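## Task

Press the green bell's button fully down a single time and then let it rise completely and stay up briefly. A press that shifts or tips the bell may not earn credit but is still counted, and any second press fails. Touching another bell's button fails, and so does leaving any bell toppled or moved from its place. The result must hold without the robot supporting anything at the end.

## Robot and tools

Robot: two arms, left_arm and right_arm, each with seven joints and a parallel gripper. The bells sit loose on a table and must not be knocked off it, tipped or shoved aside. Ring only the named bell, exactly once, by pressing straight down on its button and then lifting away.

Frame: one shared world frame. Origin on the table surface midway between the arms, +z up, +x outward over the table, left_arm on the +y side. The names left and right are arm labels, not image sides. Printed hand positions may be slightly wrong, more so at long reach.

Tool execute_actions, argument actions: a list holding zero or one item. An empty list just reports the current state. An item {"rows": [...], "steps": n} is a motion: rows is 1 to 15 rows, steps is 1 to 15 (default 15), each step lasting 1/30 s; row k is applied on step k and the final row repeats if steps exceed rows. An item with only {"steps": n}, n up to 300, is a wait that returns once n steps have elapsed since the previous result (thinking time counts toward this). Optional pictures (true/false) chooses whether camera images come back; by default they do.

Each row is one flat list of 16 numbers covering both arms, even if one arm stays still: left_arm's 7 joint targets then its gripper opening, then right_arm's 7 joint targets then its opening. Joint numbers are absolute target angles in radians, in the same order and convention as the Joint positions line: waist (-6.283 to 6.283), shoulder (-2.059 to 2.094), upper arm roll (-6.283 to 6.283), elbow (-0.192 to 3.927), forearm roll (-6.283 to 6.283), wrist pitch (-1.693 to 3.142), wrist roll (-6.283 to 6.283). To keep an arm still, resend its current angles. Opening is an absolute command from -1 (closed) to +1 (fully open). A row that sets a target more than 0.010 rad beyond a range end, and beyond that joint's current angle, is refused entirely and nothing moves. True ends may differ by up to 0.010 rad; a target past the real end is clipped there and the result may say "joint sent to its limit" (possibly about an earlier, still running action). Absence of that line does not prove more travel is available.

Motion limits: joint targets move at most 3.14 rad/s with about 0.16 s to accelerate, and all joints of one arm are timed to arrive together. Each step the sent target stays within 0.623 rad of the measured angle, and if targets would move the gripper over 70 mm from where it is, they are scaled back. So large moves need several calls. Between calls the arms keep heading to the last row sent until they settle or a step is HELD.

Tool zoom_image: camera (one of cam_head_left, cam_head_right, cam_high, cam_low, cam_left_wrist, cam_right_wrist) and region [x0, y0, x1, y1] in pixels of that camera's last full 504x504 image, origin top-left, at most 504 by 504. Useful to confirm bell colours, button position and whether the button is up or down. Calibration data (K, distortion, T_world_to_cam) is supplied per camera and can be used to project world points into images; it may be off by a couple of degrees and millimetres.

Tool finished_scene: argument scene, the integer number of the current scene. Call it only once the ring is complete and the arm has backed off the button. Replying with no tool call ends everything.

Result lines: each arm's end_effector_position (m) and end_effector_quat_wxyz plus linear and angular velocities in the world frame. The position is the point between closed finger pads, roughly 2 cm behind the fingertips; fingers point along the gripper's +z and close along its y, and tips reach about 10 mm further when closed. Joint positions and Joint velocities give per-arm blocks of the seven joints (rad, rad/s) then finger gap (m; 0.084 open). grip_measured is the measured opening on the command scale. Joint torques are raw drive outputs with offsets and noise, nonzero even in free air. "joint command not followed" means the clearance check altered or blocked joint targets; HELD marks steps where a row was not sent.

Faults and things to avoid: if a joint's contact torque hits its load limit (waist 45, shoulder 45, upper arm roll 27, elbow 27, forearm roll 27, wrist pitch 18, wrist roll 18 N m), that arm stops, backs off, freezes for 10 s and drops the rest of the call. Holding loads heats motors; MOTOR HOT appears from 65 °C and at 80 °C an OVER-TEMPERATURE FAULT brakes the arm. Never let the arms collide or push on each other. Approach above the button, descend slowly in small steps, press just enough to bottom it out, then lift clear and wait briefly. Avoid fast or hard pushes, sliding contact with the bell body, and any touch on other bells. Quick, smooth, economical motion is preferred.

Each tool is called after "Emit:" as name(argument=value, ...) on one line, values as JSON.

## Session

Emit:
execute_actions(actions=[])

Scene clock: 0.00 s of 5100.00 s.
left_arm: end_effector_position=(+0.1026, +0.4378, +0.2880) grip_measured=+1.00 end_effector_quat_wxyz=(+0.022, +0.939, +0.343, +0.017) end_effector_velocity=(-0.001, +0.000, +0.000) end_effector_angular_velocity=(+0.001, +0.000, +0.004) | right_arm: end_effector_position=(+0.5839, +0.3890, +0.2203) grip_measured=+1.00 end_effector_quat_wxyz=(-0.086, +0.712, +0.073, +0.693) end_effector_velocity=(-0.000, +0.000, +0.001) end_effector_angular_velocity=(+0.002, +0.000, +0.000)
Joint positions: left_arm=[ 1.073 -1.118  0.086  0.512  0.021  1.631  0.358  0.084] | right_arm=[ 1.127  1.141 -0.413  2.223 -1.618  0.75   2.203  0.084]
Joint velocities: left_arm=[ 0.003 -0.     0.    -0.     0.    -0.    -0.001  0.   ] | right_arm=[ 0.    -0.     0.     0.001  0.001 -0.     0.001  0.   ]
Joint torques (N m, as the arm reports them, + toward a larger angle): no reading
camera_calibration (this result's frames):
cam_left_wrist: T_world_to_cam=[[0.640558, -0.764441, 0.0729074, 0.275557], [-0.765421, -0.643235, -0.0194685, 0.433854], [0.0617791, -0.0433341, -0.997149, 0.431756], [0, 0, 0, 1]] pos_world=[0.128897, 0.508427, 0.418881]
cam_right_wrist: T_world_to_cam=[[0.210749, -0.977409, -0.0160055, 0.292562], [-0.022182, 0.0115875, -0.999687, 0.299538], [0.977288, 0.211038, -0.0192388, -0.522779], [0, 0, 0, 1]] pos_world=[0.455893, 0.392809, 0.294069]

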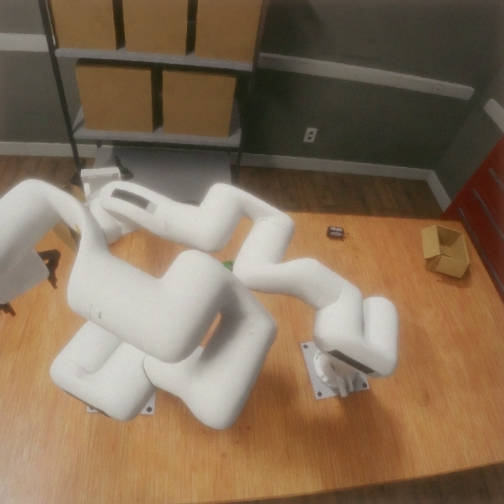

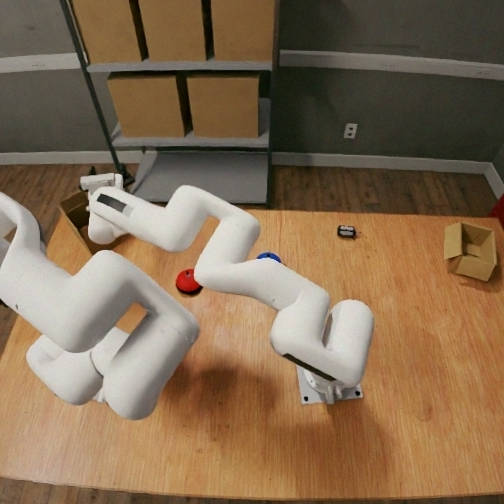

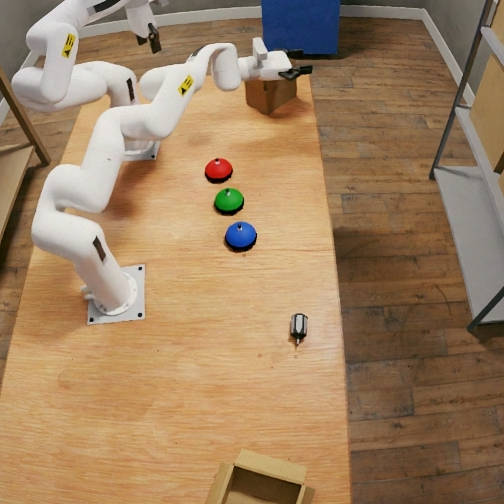

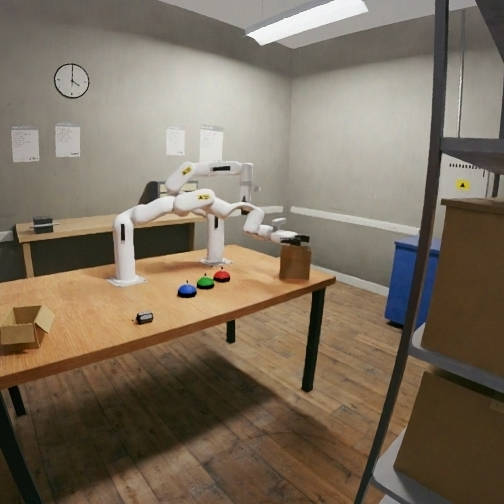

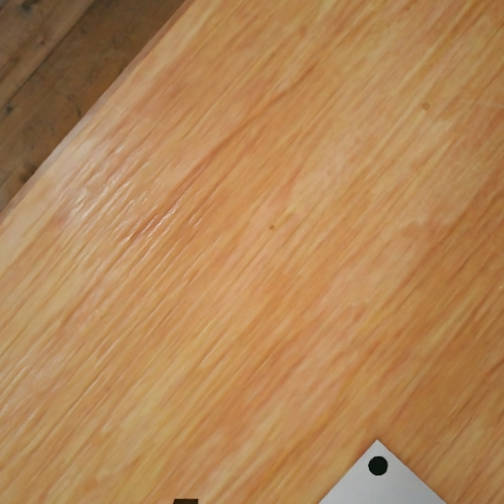

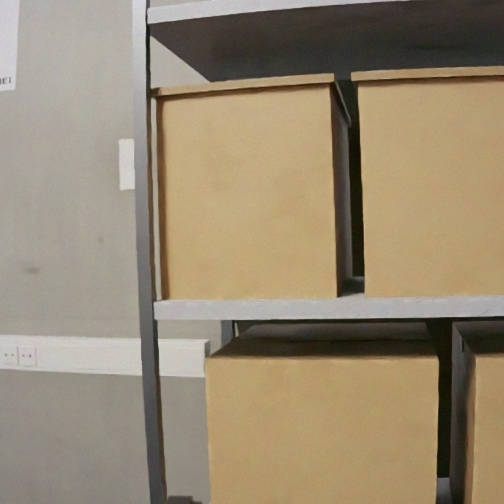

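Emit:
execute_actions(actions=[{"rows":[[1.073,-1.118,0.086,0.512,0.021,1.631,0.358,1,1.0,0.7,-0.413,2.0,-1.618,0.75,2.203,-1]],"steps":12}], pictures=false)

Emit:
execute_actions(actions=[{"rows":[[1.073,-1.118,0.086,0.512,0.021,1.631,0.358,1,0.688,-0.059,0,0.812,0,0.871,0.54,-1]],"steps":15}], pictures=false)

Emit:
execute_actions(actions=[{"steps":40}])

Scene clock: 8.03 s of 5100.00 s.
left_arm: end_effector_position=(+0.1026, +0.4378, +0.2878) grip_measured=+1.00 end_effector_quat_wxyz=(+0.022, +0.939, +0.343, +0.017) end_effector_velocity=(-0.000, +0.000, +0.000) end_effector_angular_velocity=(+0.000, +0.000, +0.001) | right_arm: end_effector_position=(+0.6480, +0.2937, +0.3817) grip_measured=-0.95 end_effector_quat_wxyz=(-0.095, +0.695, -0.035, +0.712) end_effector_velocity=(+0.148, -0.344, +0.456) end_effector_angular_velocity=(+0.511, -0.097, -0.415)
Joint positions: left_arm=[ 1.073 -1.118  0.086  0.512  0.021  1.631  0.358  0.084] | right_arm=[ 1.037  0.831 -0.414  2.068 -1.618  0.75   2.203  0.002]
Joint velocities: left_arm=[ 0.     0.     0.     0.     0.001 -0.    -0.001 -0.   ] | right_arm=[-0.271 -0.927 -0.007 -0.461  0.001  0.002 -0.    -0.217]
Joint torques (N m, as the arm reports them, + toward a larger angle): left_arm=[-0.58  1.33 -0.58 11.48  0.31 -2.02  0.41] | right_arm=[ -0.09 -42.75  -6.04  17.58  -0.71  -0.12  -0.86]
Steps of this call (steps 1 to 90: nothing new was sent; then 4.63 s passed at rest; steps 91 to 102: all 12 steps of this action). Readings (joint positions):
91: left_arm=[1.073 -1.118 0.086 0.512 0.021 1.631 0.358] | right_arm=[1.127 1.141 -0.412 2.223 -1.618 0.750 2.203]
92: left_arm=[1.073 -1.118 0.086 0.512 0.021 1.631 0.358] | right_arm=[1.125 1.133 -0.411 2.216 -1.618 0.749 2.203]
94: left_arm=[1.073 -1.118 0.086 0.512 0.021 1.631 0.358] | right_arm=[1.112 1.082 -0.406 2.180 -1.618 0.748 2.203]
98: left_arm=[1.073 -1.118 0.086 0.512 0.021 1.631 0.358] | right_arm=[1.072 0.952 -0.414 2.129 -1.618 0.750 2.203]
102: the state above

Scene clock: 8.53 s of 5100.00 s.
left_arm: end_effector_position=(+0.1026, +0.4378, +0.2878) grip_measured=+1.00 end_effector_quat_wxyz=(+0.022, +0.939, +0.343, +0.017) end_effector_velocity=(+0.000, -0.000, -0.000) end_effector_angular_velocity=(-0.000, +0.000, -0.001) | right_arm: end_effector_position=(+0.5799, +0.0923, +0.3300) grip_measured=-1.00 end_effector_quat_wxyz=(+0.023, +0.896, -0.097, +0.432) end_effector_velocity=(-0.345, -0.187, -0.464) end_effector_angular_velocity=(-0.585, +1.596, +0.299)
Joint positions: left_arm=[ 1.073 -1.118  0.086  0.512  0.021  1.631  0.358  0.084] | right_arm=[ 0.784  0.21  -0.124  1.387 -0.974  0.835  1.559  0.   ]
Joint velocities: left_arm=[-0.001  0.    -0.    -0.     0.     0.     0.     0.   ] | right_arm=[-0.212 -0.599  0.306 -1.302  1.277  0.083 -1.274  0.   ]
Joint torques (N m, as the arm reports them, + toward a larger angle): left_arm=[-0.43  1.36 -0.71 11.41  0.29 -2.01  0.46] | right_arm=[  0.78 -26.81  -0.59  18.16  -1.46  -1.47  -0.7 ]
Steps of this call (steps 1 to 15: all 15 steps of this action). Readings (joint positions):
1: left_arm=[1.073 -1.118 0.086 0.512 0.021 1.631 0.358] | right_arm=[1.028 0.799 -0.413 2.052 -1.618 0.750 2.202]
2: left_arm=[1.073 -1.118 0.086 0.512 0.021 1.631 0.358] | right_arm=[1.015 0.764 -0.406 2.029 -1.609 0.752 2.193]
4: left_arm=[1.073 -1.118 0.086 0.512 0.021 1.631 0.358] | right_arm=[0.972 0.682 -0.359 1.952 -1.542 0.765 2.125]
8: left_arm=[1.073 -1.118 0.086 0.512 0.021 1.631 0.358] | right_arm=[0.877 0.480 -0.243 1.738 -1.330 0.801 1.914]
15: the state above

Scene clock: 9.87 s of 5100.00 s.
left_arm: end_effector_position=(+0.1026, +0.4378, +0.2878) grip_measured=+1.00 end_effector_quat_wxyz=(+0.022, +0.939, +0.343, +0.017) end_effector_velocity=(-0.000, -0.000, -0.000) end_effector_angular_velocity=(-0.000, +0.000, +0.000) | right_arm: end_effector_position=(+0.3426, +0.0284, +0.1498) grip_measured=-1.00 end_effector_quat_wxyz=(-0.000, +0.991, +0.130, +0.000) end_effector_velocity=(-0.000, +0.000, -0.000) end_effector_angular_velocity=(+0.000, +0.002, -0.001)
Joint positions: left_arm=[ 1.073 -1.118  0.086  0.512  0.021  1.631  0.358  0.084] | right_arm=[ 0.688 -0.059 -0.     0.812 -0.     0.871  0.54   0.   ]
Joint velocities: left_arm=[-0.    -0.     0.    -0.001  0.    -0.    -0.     0.   ] | right_arm=[-0.     0.     0.001 -0.     0.002  0.     0.001  0.   ]
Joint torques (N m, as the arm reports them, + toward a larger angle): left_arm=[-0.47  1.27 -0.66 11.39  0.27 -2.03  0.47] | right_arm=[ -0.2  -21.59   0.07  16.5   -0.55  -1.94  -0.82]
Steps of this call (steps 1 to 40: the robot went on to your last target). Readings (joint positions):
1: left_arm=[1.073 -1.118 0.086 0.512 0.021 1.631 0.358] | right_arm=[0.778 0.191 -0.114 1.344 -0.932 0.837 1.517]
2: left_arm=[1.073 -1.118 0.086 0.512 0.021 1.631 0.358] | right_arm=[0.771 0.174 -0.105 1.304 -0.889 0.840 1.475]
4: left_arm=[1.073 -1.118 0.086 0.512 0.021 1.631 0.358] | right_arm=[0.759 0.140 -0.089 1.228 -0.799 0.844 1.384]
8: left_arm=[1.073 -1.118 0.086 0.512 0.021 1.631 0.358] | right_arm=[0.737 0.077 -0.060 1.092 -0.591 0.853 1.175]
40: the state above
camera_calibration (this result's frames):
cam_left_wrist: T_world_to_cam=[[0.640937, -0.764062, 0.0735506, 0.275181], [-0.765076, -0.643649, -0.0193393, 0.433888], [0.0621172, -0.0438765, -0.997104, 0.431772], [0, 0, 0, 1]] pos_world=[0.128763, 0.508472, 0.418673]
cam_right_wrist: T_world_to_cam=[[0.262394, -0.964869, 0.0133171, -0.0326418], [-0.964924, -0.26248, -0.00508349, 0.40962], [0.00840037, -0.0115161, -0.999898, 0.272981], [0, 0, 0, 1]] pos_world=[0.401524, 0.0791653, 0.27547]

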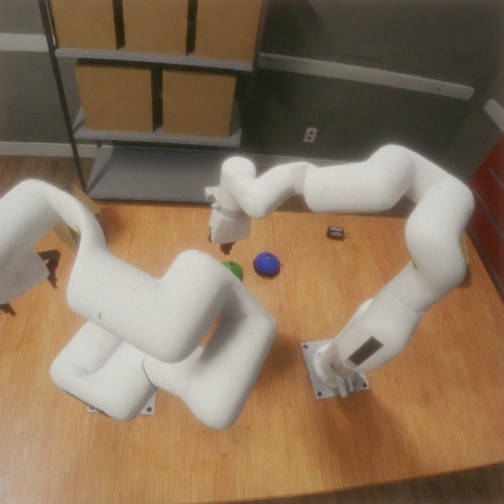

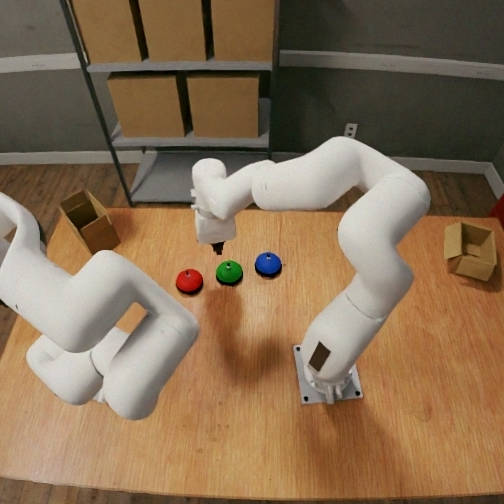

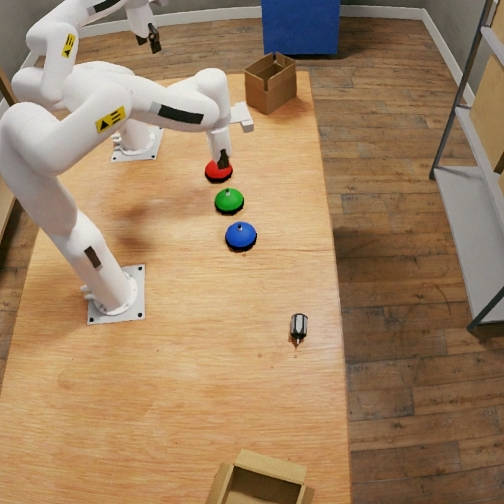

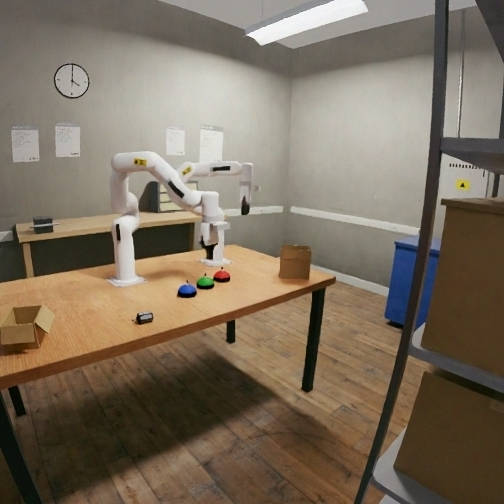

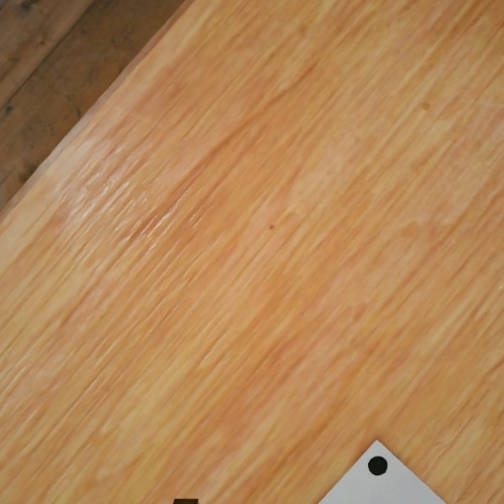

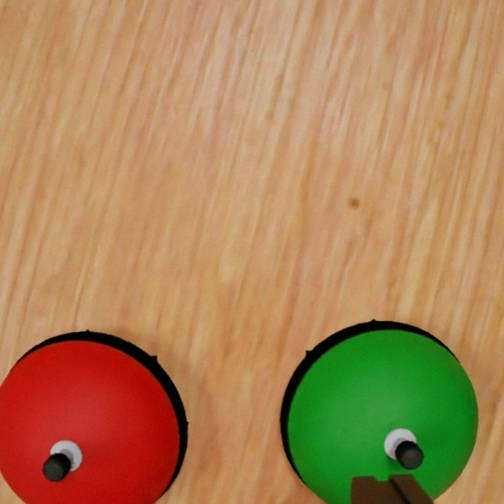

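Emit:
execute_actions(actions=[{"rows":[[1.073,-1.118,0.086,0.512,0.021,1.631,0.358,1,0.637,0.001,0,0.733,0,0.732,0.49,-1]],"steps":15}])

Emit:
zoom_image(camera="cam_low", region=[160,230,250,300])

Emit:
zoom_image(camera="cam_head_right", region=[190,220,270,290])

Scene clock: 18.43 s of 5100.00 s.
left_arm: end_effector_position=(+0.1026, +0.4378, +0.2878) grip_measured=+1.00 end_effector_quat_wxyz=(+0.022, +0.939, +0.343, +0.017) end_effector_velocity=(+0.000, -0.000, -0.000) end_effector_angular_velocity=(-0.001, +0.000, -0.001) | right_arm: end_effector_position=(+0.3524, +0.0085, +0.1063) grip_measured=-1.00 end_effector_quat_wxyz=(-0.001, +0.991, +0.130, +0.001) end_effector_velocity=(-0.005, -0.009, -0.010) end_effector_angular_velocity=(-0.019, +0.020, -0.006)
Joint positions: left_arm=[ 1.073 -1.118  0.086  0.512  0.021  1.631  0.358  0.084] | right_arm=[0.637 0.    0.    0.734 0.    0.732 0.49  0.   ]
Joint velocities: left_arm=[-0.001 -0.     0.    -0.    -0.     0.001 -0.    -0.   ] | right_arm=[-0.002  0.008 -0.004 -0.017 -0.001  0.003  0.     0.   ]
Joint torques (N m, as the arm reports them, + toward a larger angle): left_arm=[-0.61  1.37 -0.59 11.44  0.3  -2.01  0.5 ] | right_arm=[ -0.24 -22.3    0.08  15.55  -0.59  -1.94  -0.88]
Steps of this call (steps 1 to 15: the robot went on to your last target; steps 16 to 90: nothing new was sent; then 5.07 s passed at rest; steps 91 to 105: all 15 steps of this action). Readings (joint positions):
91: left_arm=[1.073 -1.118 0.086 0.512 0.021 1.631 0.358] | right_arm=[0.688 -0.059 0.000 0.812 0.000 0.870 0.540]
92: left_arm=[1.073 -1.118 0.086 0.512 0.021 1.631 0.358] | right_arm=[0.684 -0.056 0.001 0.807 0.000 0.858 0.535]
94: left_arm=[1.073 -1.118 0.086 0.512 0.021 1.631 0.358] | right_arm=[0.662 -0.031 0.003 0.776 0.000 0.793 0.512]
98: left_arm=[1.073 -1.118 0.086 0.512 0.021 1.631 0.358] | right_arm=[0.636 0.006 -0.003 0.726 -0.000 0.737 0.491]
105: the state above
camera_calibration (this result's frames):
cam_left_wrist: T_world_to_cam=[[0.640937, -0.764062, 0.0735505, 0.275181], [-0.765076, -0.643649, -0.0193392, 0.433888], [0.0621171, -0.0438766, -0.997104, 0.431772], [0, 0, 0, 1]] pos_world=[0.128763, 0.508472, 0.418673]
cam_right_wrist: T_world_to_cam=[[0.262064, -0.964973, 0.012253, -0.0536321], [-0.964999, -0.26216, -0.00703876, 0.413845], [0.0100045, -0.00997955, -0.9999, 0.228634], [0, 0, 0, 1]] pos_world=[0.411127, 0.0590218, 0.232181]

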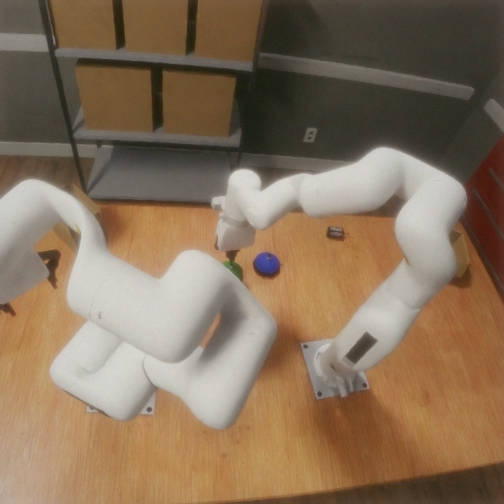

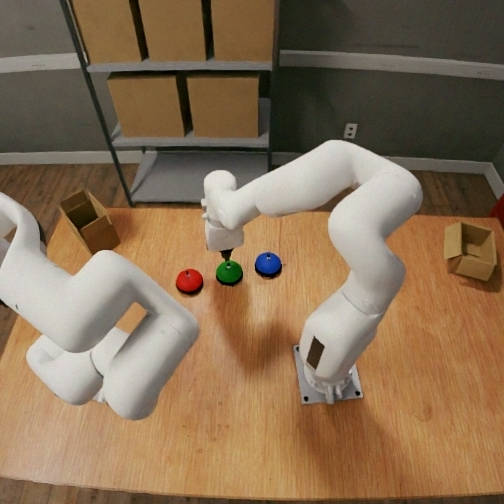

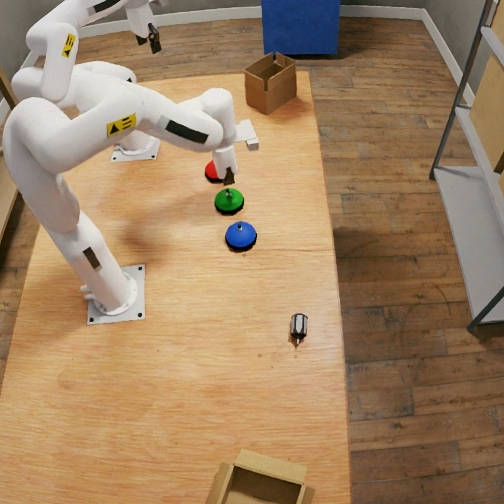

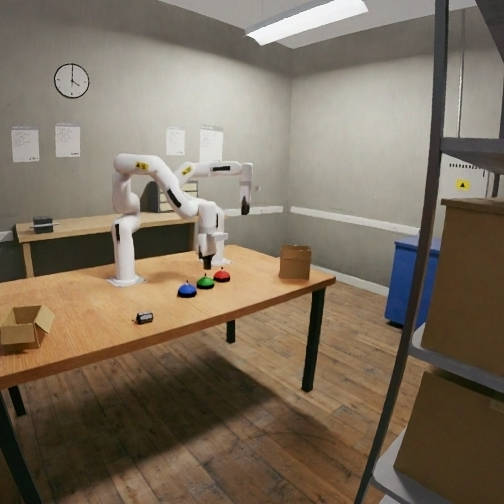

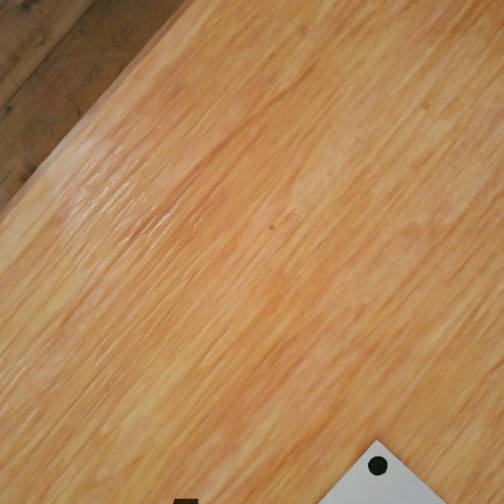

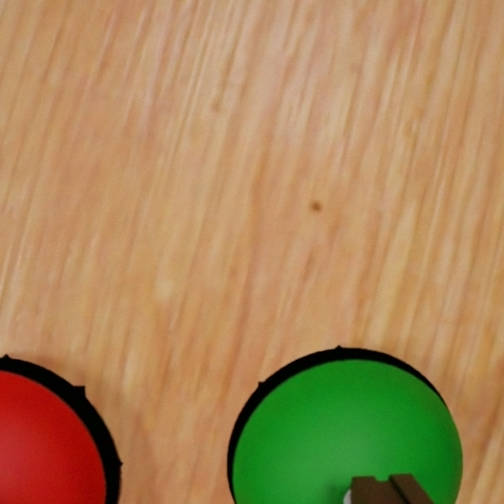

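Region (160, 230, 250, 300) of cam_low's 504x504 image, scaled by 5.600, with more detail than that image has.

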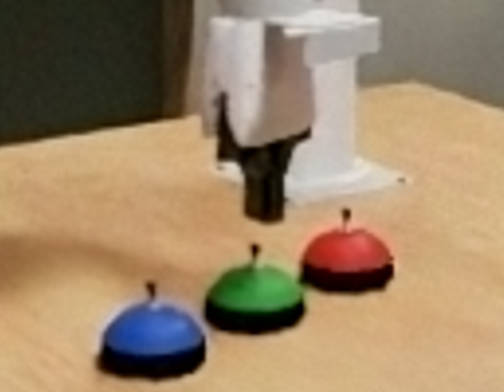

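Region (190, 220, 270, 290) of cam_head_right's 504x504 image, scaled by 6.300, with more detail than that image has; it fills the top 441 rows of this view, and the rest is white.

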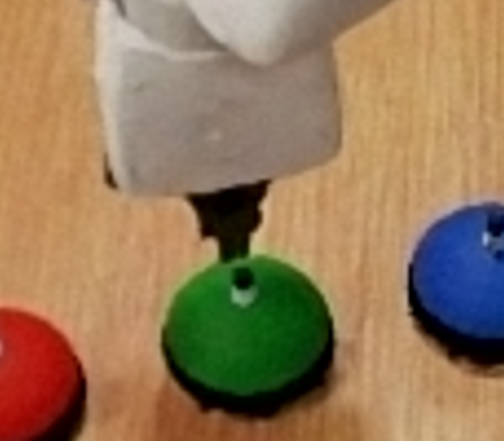

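Emit:
execute_actions(actions=[{"rows":[[1.073,-1.118,0.086,0.512,0.021,1.631,0.358,1,0.638,-0.02,0,0.694,0,0.714,0.49,-1]],"steps":15}])

Emit:
zoom_image(camera="cam_low", region=[160,230,250,300])

Emit:
zoom_image(camera="cam_head_right", region=[190,220,270,290])

Scene clock: 26.63 s of 5100.00 s.
left_arm: end_effector_position=(+0.1026, +0.4378, +0.2878) grip_measured=+1.00 end_effector_quat_wxyz=(+0.022, +0.939, +0.343, +0.017) end_effector_velocity=(+0.000, -0.000, +0.000) end_effector_angular_velocity=(-0.001, -0.000, -0.001) | right_arm: end_effector_position=(+0.3446, +0.0014, +0.1015) grip_measured=-1.00 end_effector_quat_wxyz=(-0.000, +0.991, +0.130, +0.000) end_effector_velocity=(-0.001, -0.001, -0.001) end_effector_angular_velocity=(-0.003, +0.002, +0.000)
Joint positions: left_arm=[ 1.073 -1.118  0.086  0.512  0.021  1.631  0.358  0.084] | right_arm=[ 0.638 -0.02  -0.     0.694  0.     0.714  0.49   0.   ]
Joint velocities: left_arm=[-0.001  0.     0.     0.    -0.     0.001  0.    -0.   ] | right_arm=[-0.     0.001 -0.    -0.002 -0.     0.    -0.     0.   ]
Joint torques (N m, as the arm reports them, + toward a larger angle): left_arm=[-0.5   1.28 -0.59 11.42  0.33 -2.07  0.49] | right_arm=[ -0.29 -21.4    0.01  15.29  -0.45  -1.87  -0.89]
Steps of this call (steps 1 to 15: the robot went on to your last target; steps 16 to 90: nothing new was sent; then 4.70 s passed at rest; steps 91 to 105: all 15 steps of this action). Readings (joint positions):
91: left_arm=[1.073 -1.118 0.086 0.512 0.021 1.631 0.358] | right_arm=[0.637 0.001 -0.000 0.732 0.000 0.731 0.490]
92: left_arm=[1.073 -1.118 0.086 0.512 0.021 1.631 0.358] | right_arm=[0.637 -0.004 -0.000 0.725 0.000 0.726 0.490]
94: left_arm=[1.073 -1.118 0.086 0.512 0.021 1.631 0.358] | right_arm=[0.638 -0.016 -0.000 0.701 0.000 0.718 0.490]
98: left_arm=[1.073 -1.118 0.086 0.512 0.021 1.631 0.358] | right_arm=[0.638 -0.020 0.000 0.694 -0.000 0.714 0.490]
105: the state above
camera_calibration (this result's frames):
cam_left_wrist: T_world_to_cam=[[0.640937, -0.764062, 0.0735508, 0.275181], [-0.765076, -0.643649, -0.019339, 0.433888], [0.0621171, -0.0438769, -0.997104, 0.431772], [0, 0, 0, 1]] pos_world=[0.128763, 0.508472, 0.418673]
cam_right_wrist: T_world_to_cam=[[0.262383, -0.964873, 0.0132458, -0.0586019], [-0.964927, -0.262468, -0.0051583, 0.404248], [0.00845371, -0.0114278, -0.999899, 0.22429], [0, 0, 0, 1]] pos_world=[0.40355, 0.0521222, 0.227128]

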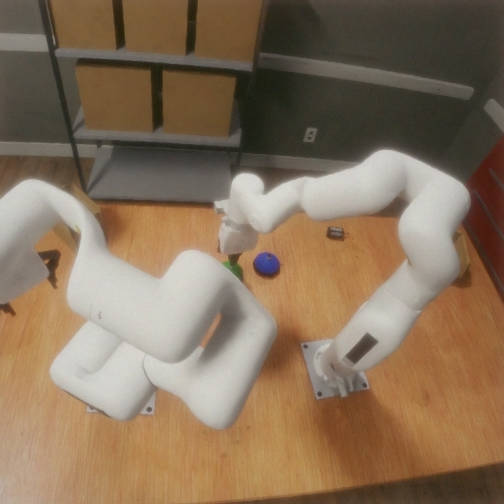

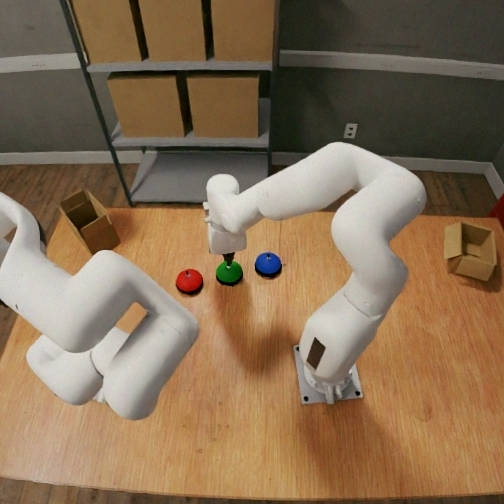

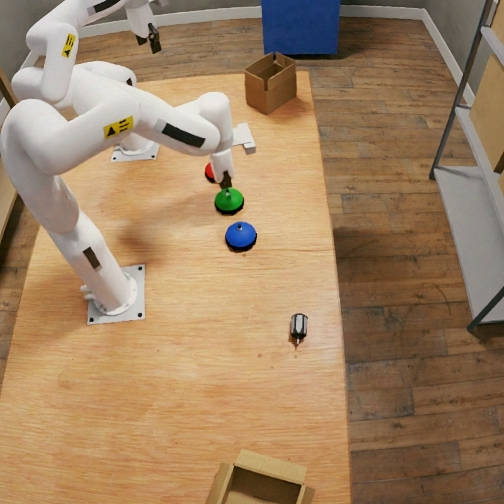

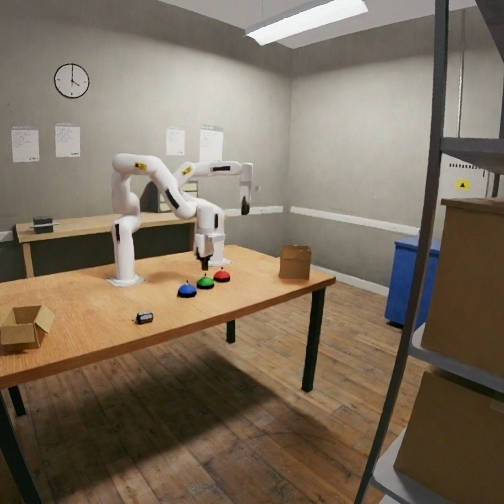

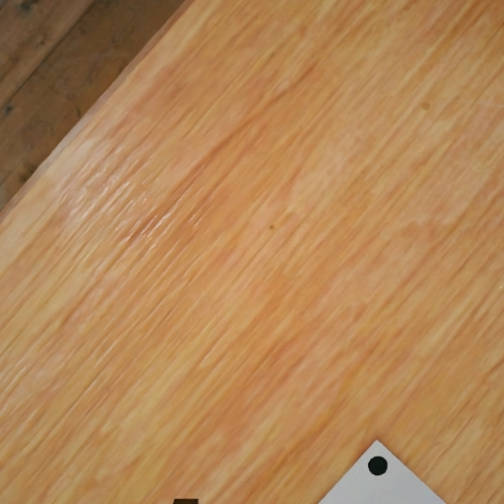

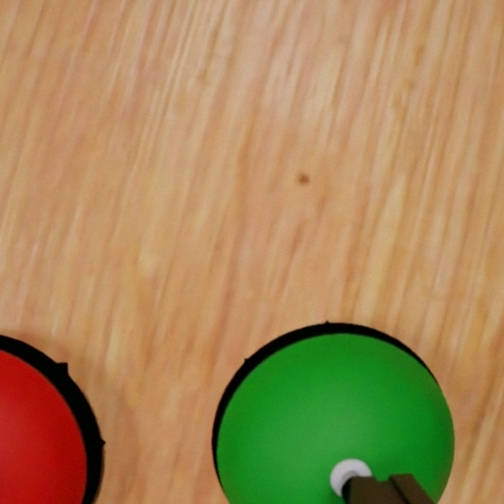

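Region (160, 230, 250, 300) of cam_low's 504x504 image, scaled by 5.600, with more detail than that image has.

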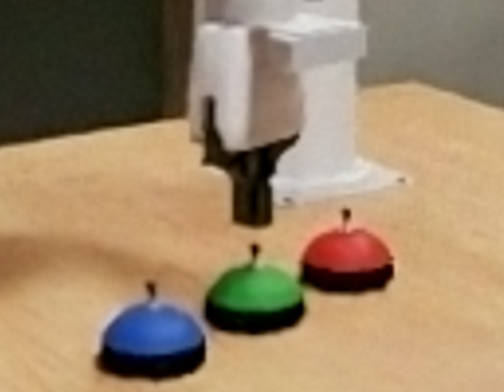

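Region (190, 220, 270, 290) of cam_head_right's 504x504 image, scaled by 6.300, with more detail than that image has; it fills the top 441 rows of this view, and the rest is white.

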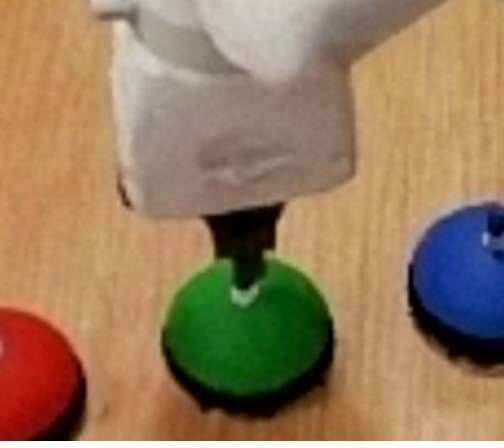

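Emit:
execute_actions(actions=[{"rows":[[1.073,-1.118,0.086,0.512,0.021,1.631,0.358,1,0.638,-0.01,0,0.69,0,0.70,0.49,-1],[1.073,-1.118,0.086,0.512,0.021,1.631,0.358,1,0.638,-0.01,0,0.69,0,0.70,0.49,-1],[1.073,-1.118,0.086,0.512,0.021,1.631,0.358,1,0.638,0.0,0,0.687,0,0.687,0.49,-1],[1.073,-1.118,0.086,0.512,0.021,1.631,0.358,1,0.638,0.0,0,0.687,0,0.687,0.49,-1],[1.073,-1.118,0.086,0.512,0.021,1.631,0.358,1,0.638,0.01,0,0.683,0,0.673,0.49,-1],[1.073,-1.118,0.086,0.512,0.021,1.631,0.358,1,0.638,0.01,0,0.683,0,0.673,0.49,-1],[1.073,-1.118,0.086,0.512,0.021,1.631,0.358,1,0.638,0.015,0,0.682,0,0.667,0.49,-1],[1.073,-1.118,0.086,0.512,0.021,1.631,0.358,1,0.638,0.015,0,0.682,0,0.667,0.49,-1],[1.073,-1.118,0.086,0.512,0.021,1.631,0.358,1,0.638,0.02,0,0.68,0,0.66,0.49,-1]],"steps":15}], pictures=false)

Emit:
execute_actions(actions=[{"rows":[[1.073,-1.118,0.086,0.512,0.021,1.631,0.358,1,0.638,0.025,0,0.678,0,0.653,0.49,-1],[1.073,-1.118,0.086,0.512,0.021,1.631,0.358,1,0.638,0.025,0,0.678,0,0.653,0.49,-1],[1.073,-1.118,0.086,0.512,0.021,1.631,0.358,1,0.638,0.025,0,0.678,0,0.653,0.49,-1],[1.073,-1.118,0.086,0.512,0.021,1.631,0.358,1,0.638,0.03,0,0.677,0,0.647,0.49,-1]],"steps":12}], pictures=false)

Scene clock: 35.07 s of 5100.00 s.
left_arm: end_effector_position=(+0.1026, +0.4378, +0.2878) grip_measured=+1.00 end_effector_quat_wxyz=(+0.022, +0.939, +0.343, +0.017) end_effector_velocity=(+0.000, -0.000, +0.000) end_effector_angular_velocity=(+0.000, +0.000, -0.000) | right_arm: end_effector_position=(+0.3448, +0.0016, +0.0847) grip_measured=-1.00 end_effector_quat_wxyz=(-0.000, +0.991, +0.130, +0.000) end_effector_velocity=(+0.002, +0.002, +0.002) end_effector_angular_velocity=(+0.007, -0.006, -0.001)
Joint positions: left_arm=[ 1.073 -1.118  0.086  0.512  0.021  1.631  0.358  0.084] | right_arm=[ 0.638  0.02  -0.     0.68   0.     0.66   0.49   0.   ]
Joint velocities: left_arm=[-0.001 -0.    -0.     0.     0.     0.    -0.001 -0.   ] | right_arm=[-0.    -0.002 -0.001  0.002  0.001 -0.005 -0.001  0.   ]
Joint torques (N m, as the arm reports them, + toward a larger angle): left_arm=[-0.58  1.27 -0.57 11.58  0.36 -1.91  0.48] | right_arm=[ -0.1  -20.94  -0.04  14.23  -0.52  -1.97  -0.92]
Steps of this call (steps 1 to 15: the robot went on to your last target; steps 16 to 90: nothing new was sent; then 4.93 s passed at rest; steps 91 to 105: all 15 steps of this action). Readings (joint positions):
91: left_arm=[1.073 -1.118 0.086 0.512 0.021 1.631 0.358] | right_arm=[0.638 -0.020 -0.000 0.694 -0.000 0.713 0.490]
92: left_arm=[1.073 -1.118 0.086 0.512 0.021 1.631 0.358] | right_arm=[0.638 -0.017 -0.000 0.693 0.000 0.709 0.490]
94: left_arm=[1.073 -1.118 0.086 0.512 0.021 1.631 0.358] | right_arm=[0.638 -0.009 -0.000 0.690 0.000 0.697 0.490]
98: left_arm=[1.073 -1.118 0.086 0.512 0.021 1.631 0.358] | right_arm=[0.638 0.011 0.000 0.683 -0.000 0.674 0.490]
105: the state above

Scene clock: 35.47 s of 5100.00 s.
left_arm: end_effector_position=(+0.1026, +0.4378, +0.2878) grip_measured=+1.00 end_effector_quat_wxyz=(+0.022, +0.939, +0.343, +0.017) end_effector_velocity=(-0.001, +0.000, +0.000) end_effector_angular_velocity=(+0.000, +0.000, +0.003) | right_arm: end_effector_position=(+0.3453, +0.0021, +0.0815) grip_measured=-1.00 end_effector_quat_wxyz=(-0.001, +0.991, +0.130, +0.001) end_effector_velocity=(+0.000, -0.000, -0.001) end_effector_angular_velocity=(+0.000, -0.000, -0.001)
Joint positions: left_arm=[ 1.073 -1.118  0.086  0.512  0.021  1.631  0.358  0.084] | right_arm=[0.638 0.028 0.    0.679 0.    0.647 0.49  0.   ]
Joint velocities: left_arm=[ 0.003 -0.     0.     0.     0.     0.001 -0.     0.   ] | right_arm=[-0.     0.001 -0.001 -0.001  0.    -0.003  0.001  0.   ]
Joint torques (N m, as the arm reports them, + toward a larger angle): left_arm=[-0.49  1.34 -0.66 11.43  0.32 -1.94  0.52] | right_arm=[ -0.34 -16.15  -0.07  11.31  -0.55  -1.85  -0.86]
Steps of this call (steps 1 to 12: all 12 steps of this action). Readings (joint positions):
1: left_arm=[1.073 -1.118 0.086 0.512 0.021 1.631 0.358] | right_arm=[0.638 0.020 -0.000 0.680 0.000 0.659 0.490]
2: left_arm=[1.073 -1.118 0.086 0.512 0.021 1.631 0.358] | right_arm=[0.638 0.021 -0.000 0.680 0.000 0.657 0.490]
4: left_arm=[1.073 -1.118 0.086 0.512 0.021 1.631 0.358] | right_arm=[0.638 0.024 -0.000 0.679 0.000 0.653 0.490]
8: left_arm=[1.073 -1.118 0.086 0.512 0.021 1.631 0.358] | right_arm=[0.638 0.028 0.000 0.679 0.000 0.648 0.490]
12: the state above

Emit:
execute_actions(actions=[{"rows":[[1.073,-1.118,0.086,0.512,0.021,1.631,0.358,1,0.638,-0.02,0,0.694,0,0.714,0.49,-1]],"steps":15}], pictures=false)

Emit:
execute_actions(actions=[{"steps":20}], pictures=false)

Emit:
finished_scene(scene=2)

Scene clock: 40.77 s of 5100.00 s.
left_arm: end_effector_position=(+0.1026, +0.4378, +0.2878) grip_measured=+1.00 end_effector_quat_wxyz=(+0.022, +0.939, +0.343, +0.017) end_effector_velocity=(-0.000, +0.000, +0.000) end_effector_angular_velocity=(+0.001, +0.000, +0.002) | right_arm: end_effector_position=(+0.3439, +0.0007, +0.1003) grip_measured=-1.00 end_effector_quat_wxyz=(+0.001, +0.991, +0.130, -0.001) end_effector_velocity=(+0.006, +0.005, +0.009) end_effector_angular_velocity=(+0.018, -0.017, -0.003)
Joint positions: left_arm=[ 1.073 -1.118  0.086  0.512  0.021  1.631  0.358  0.084] | right_arm=[ 0.638 -0.019 -0.     0.693 -0.     0.714  0.49   0.   ]
Joint velocities: left_arm=[ 0.001  0.     0.     0.     0.001 -0.     0.    -0.   ] | right_arm=[ 0.    -0.011 -0.001  0.011  0.002 -0.003  0.001  0.   ]
Joint torques (N m, as the arm reports them, + toward a larger angle): left_arm=[-0.4   1.27 -0.48 11.46  0.29 -2.02  0.45] | right_arm=[ -0.26 -21.39   0.    15.03  -0.55  -1.9   -0.87]
Steps of this call (steps 1 to 15: the robot went on to your last target; steps 16 to 90: nothing new was sent; then 1.80 s passed at rest; steps 91 to 105: all 15 steps of this action). Readings (joint positions):
91: left_arm=[1.073 -1.118 0.086 0.512 0.021 1.631 0.358] | right_arm=[0.638 0.029 0.000 0.677 0.000 0.648 0.490]
92: left_arm=[1.073 -1.118 0.086 0.512 0.021 1.631 0.358] | right_arm=[0.638 0.024 0.000 0.679 -0.000 0.659 0.490]
94: left_arm=[1.073 -1.118 0.086 0.512 0.021 1.631 0.358] | right_arm=[0.638 -0.000 -0.000 0.679 -0.000 0.699 0.490]
98: left_arm=[1.073 -1.118 0.086 0.512 0.021 1.631 0.358] | right_arm=[0.638 -0.017 -0.000 0.689 -0.000 0.715 0.490]
105: the state above

Scene clock: 41.43 s of 5100.00 s.
left_arm: end_effector_position=(+0.1026, +0.4378, +0.2878) grip_measured=+1.00 end_effector_quat_wxyz=(+0.022, +0.939, +0.343, +0.017) end_effector_velocity=(-0.000, -0.000, -0.000) end_effector_angular_velocity=(-0.000, +0.000, -0.000) | right_arm: end_effector_position=(+0.3445, +0.0013, +0.1014) grip_measured=-1.00 end_effector_quat_wxyz=(+0.000, +0.991, +0.130, -0.000) end_effector_velocity=(-0.000, -0.000, -0.001) end_effector_angular_velocity=(-0.001, +0.001, -0.001)
Joint positions: left_arm=[ 1.073 -1.118  0.086  0.512  0.021  1.631  0.358  0.084] | right_arm=[ 0.638 -0.02   0.     0.694 -0.     0.714  0.49   0.   ]
Joint velocities: left_arm=[-0.    -0.     0.    -0.001  0.    -0.    -0.     0.   ] | right_arm=[-0.     0.001 -0.    -0.001 -0.001 -0.     0.001  0.   ]
Joint torques (N m, as the arm reports them, + toward a larger angle): left_arm=[-0.38  1.42 -0.67 11.5   0.19 -2.06  0.47] | right_arm=[ -0.27 -21.3   -0.01  15.23  -0.6   -1.91  -0.94]
Steps of this call (steps 1 to 15: the robot went on to your last target; steps 16 to 20: nothing new was sent). Readings (joint positions):
1: left_arm=[1.073 -1.118 0.086 0.512 0.021 1.631 0.358] | right_arm=[0.638 -0.019 -0.000 0.693 -0.000 0.714 0.490]
2: left_arm=[1.073 -1.118 0.086 0.512 0.021 1.631 0.358] | right_arm=[0.638 -0.019 -0.000 0.693 -0.000 0.714 0.490]
4: left_arm=[1.073 -1.118 0.086 0.512 0.021 1.631 0.358] | right_arm=[0.638 -0.019 -0.000 0.694 -0.000 0.714 0.490]
8: left_arm=[1.073 -1.118 0.086 0.512 0.021 1.631 0.358] | right_arm=[0.638 -0.020 -0.000 0.694 -0.000 0.714 0.490]
20: the state above
All arms were judged still, so your last target was given up. Only a new action makes them travel on or press farther. Fingers that are still opening or closing keep moving.

The scene is finished: the task was done.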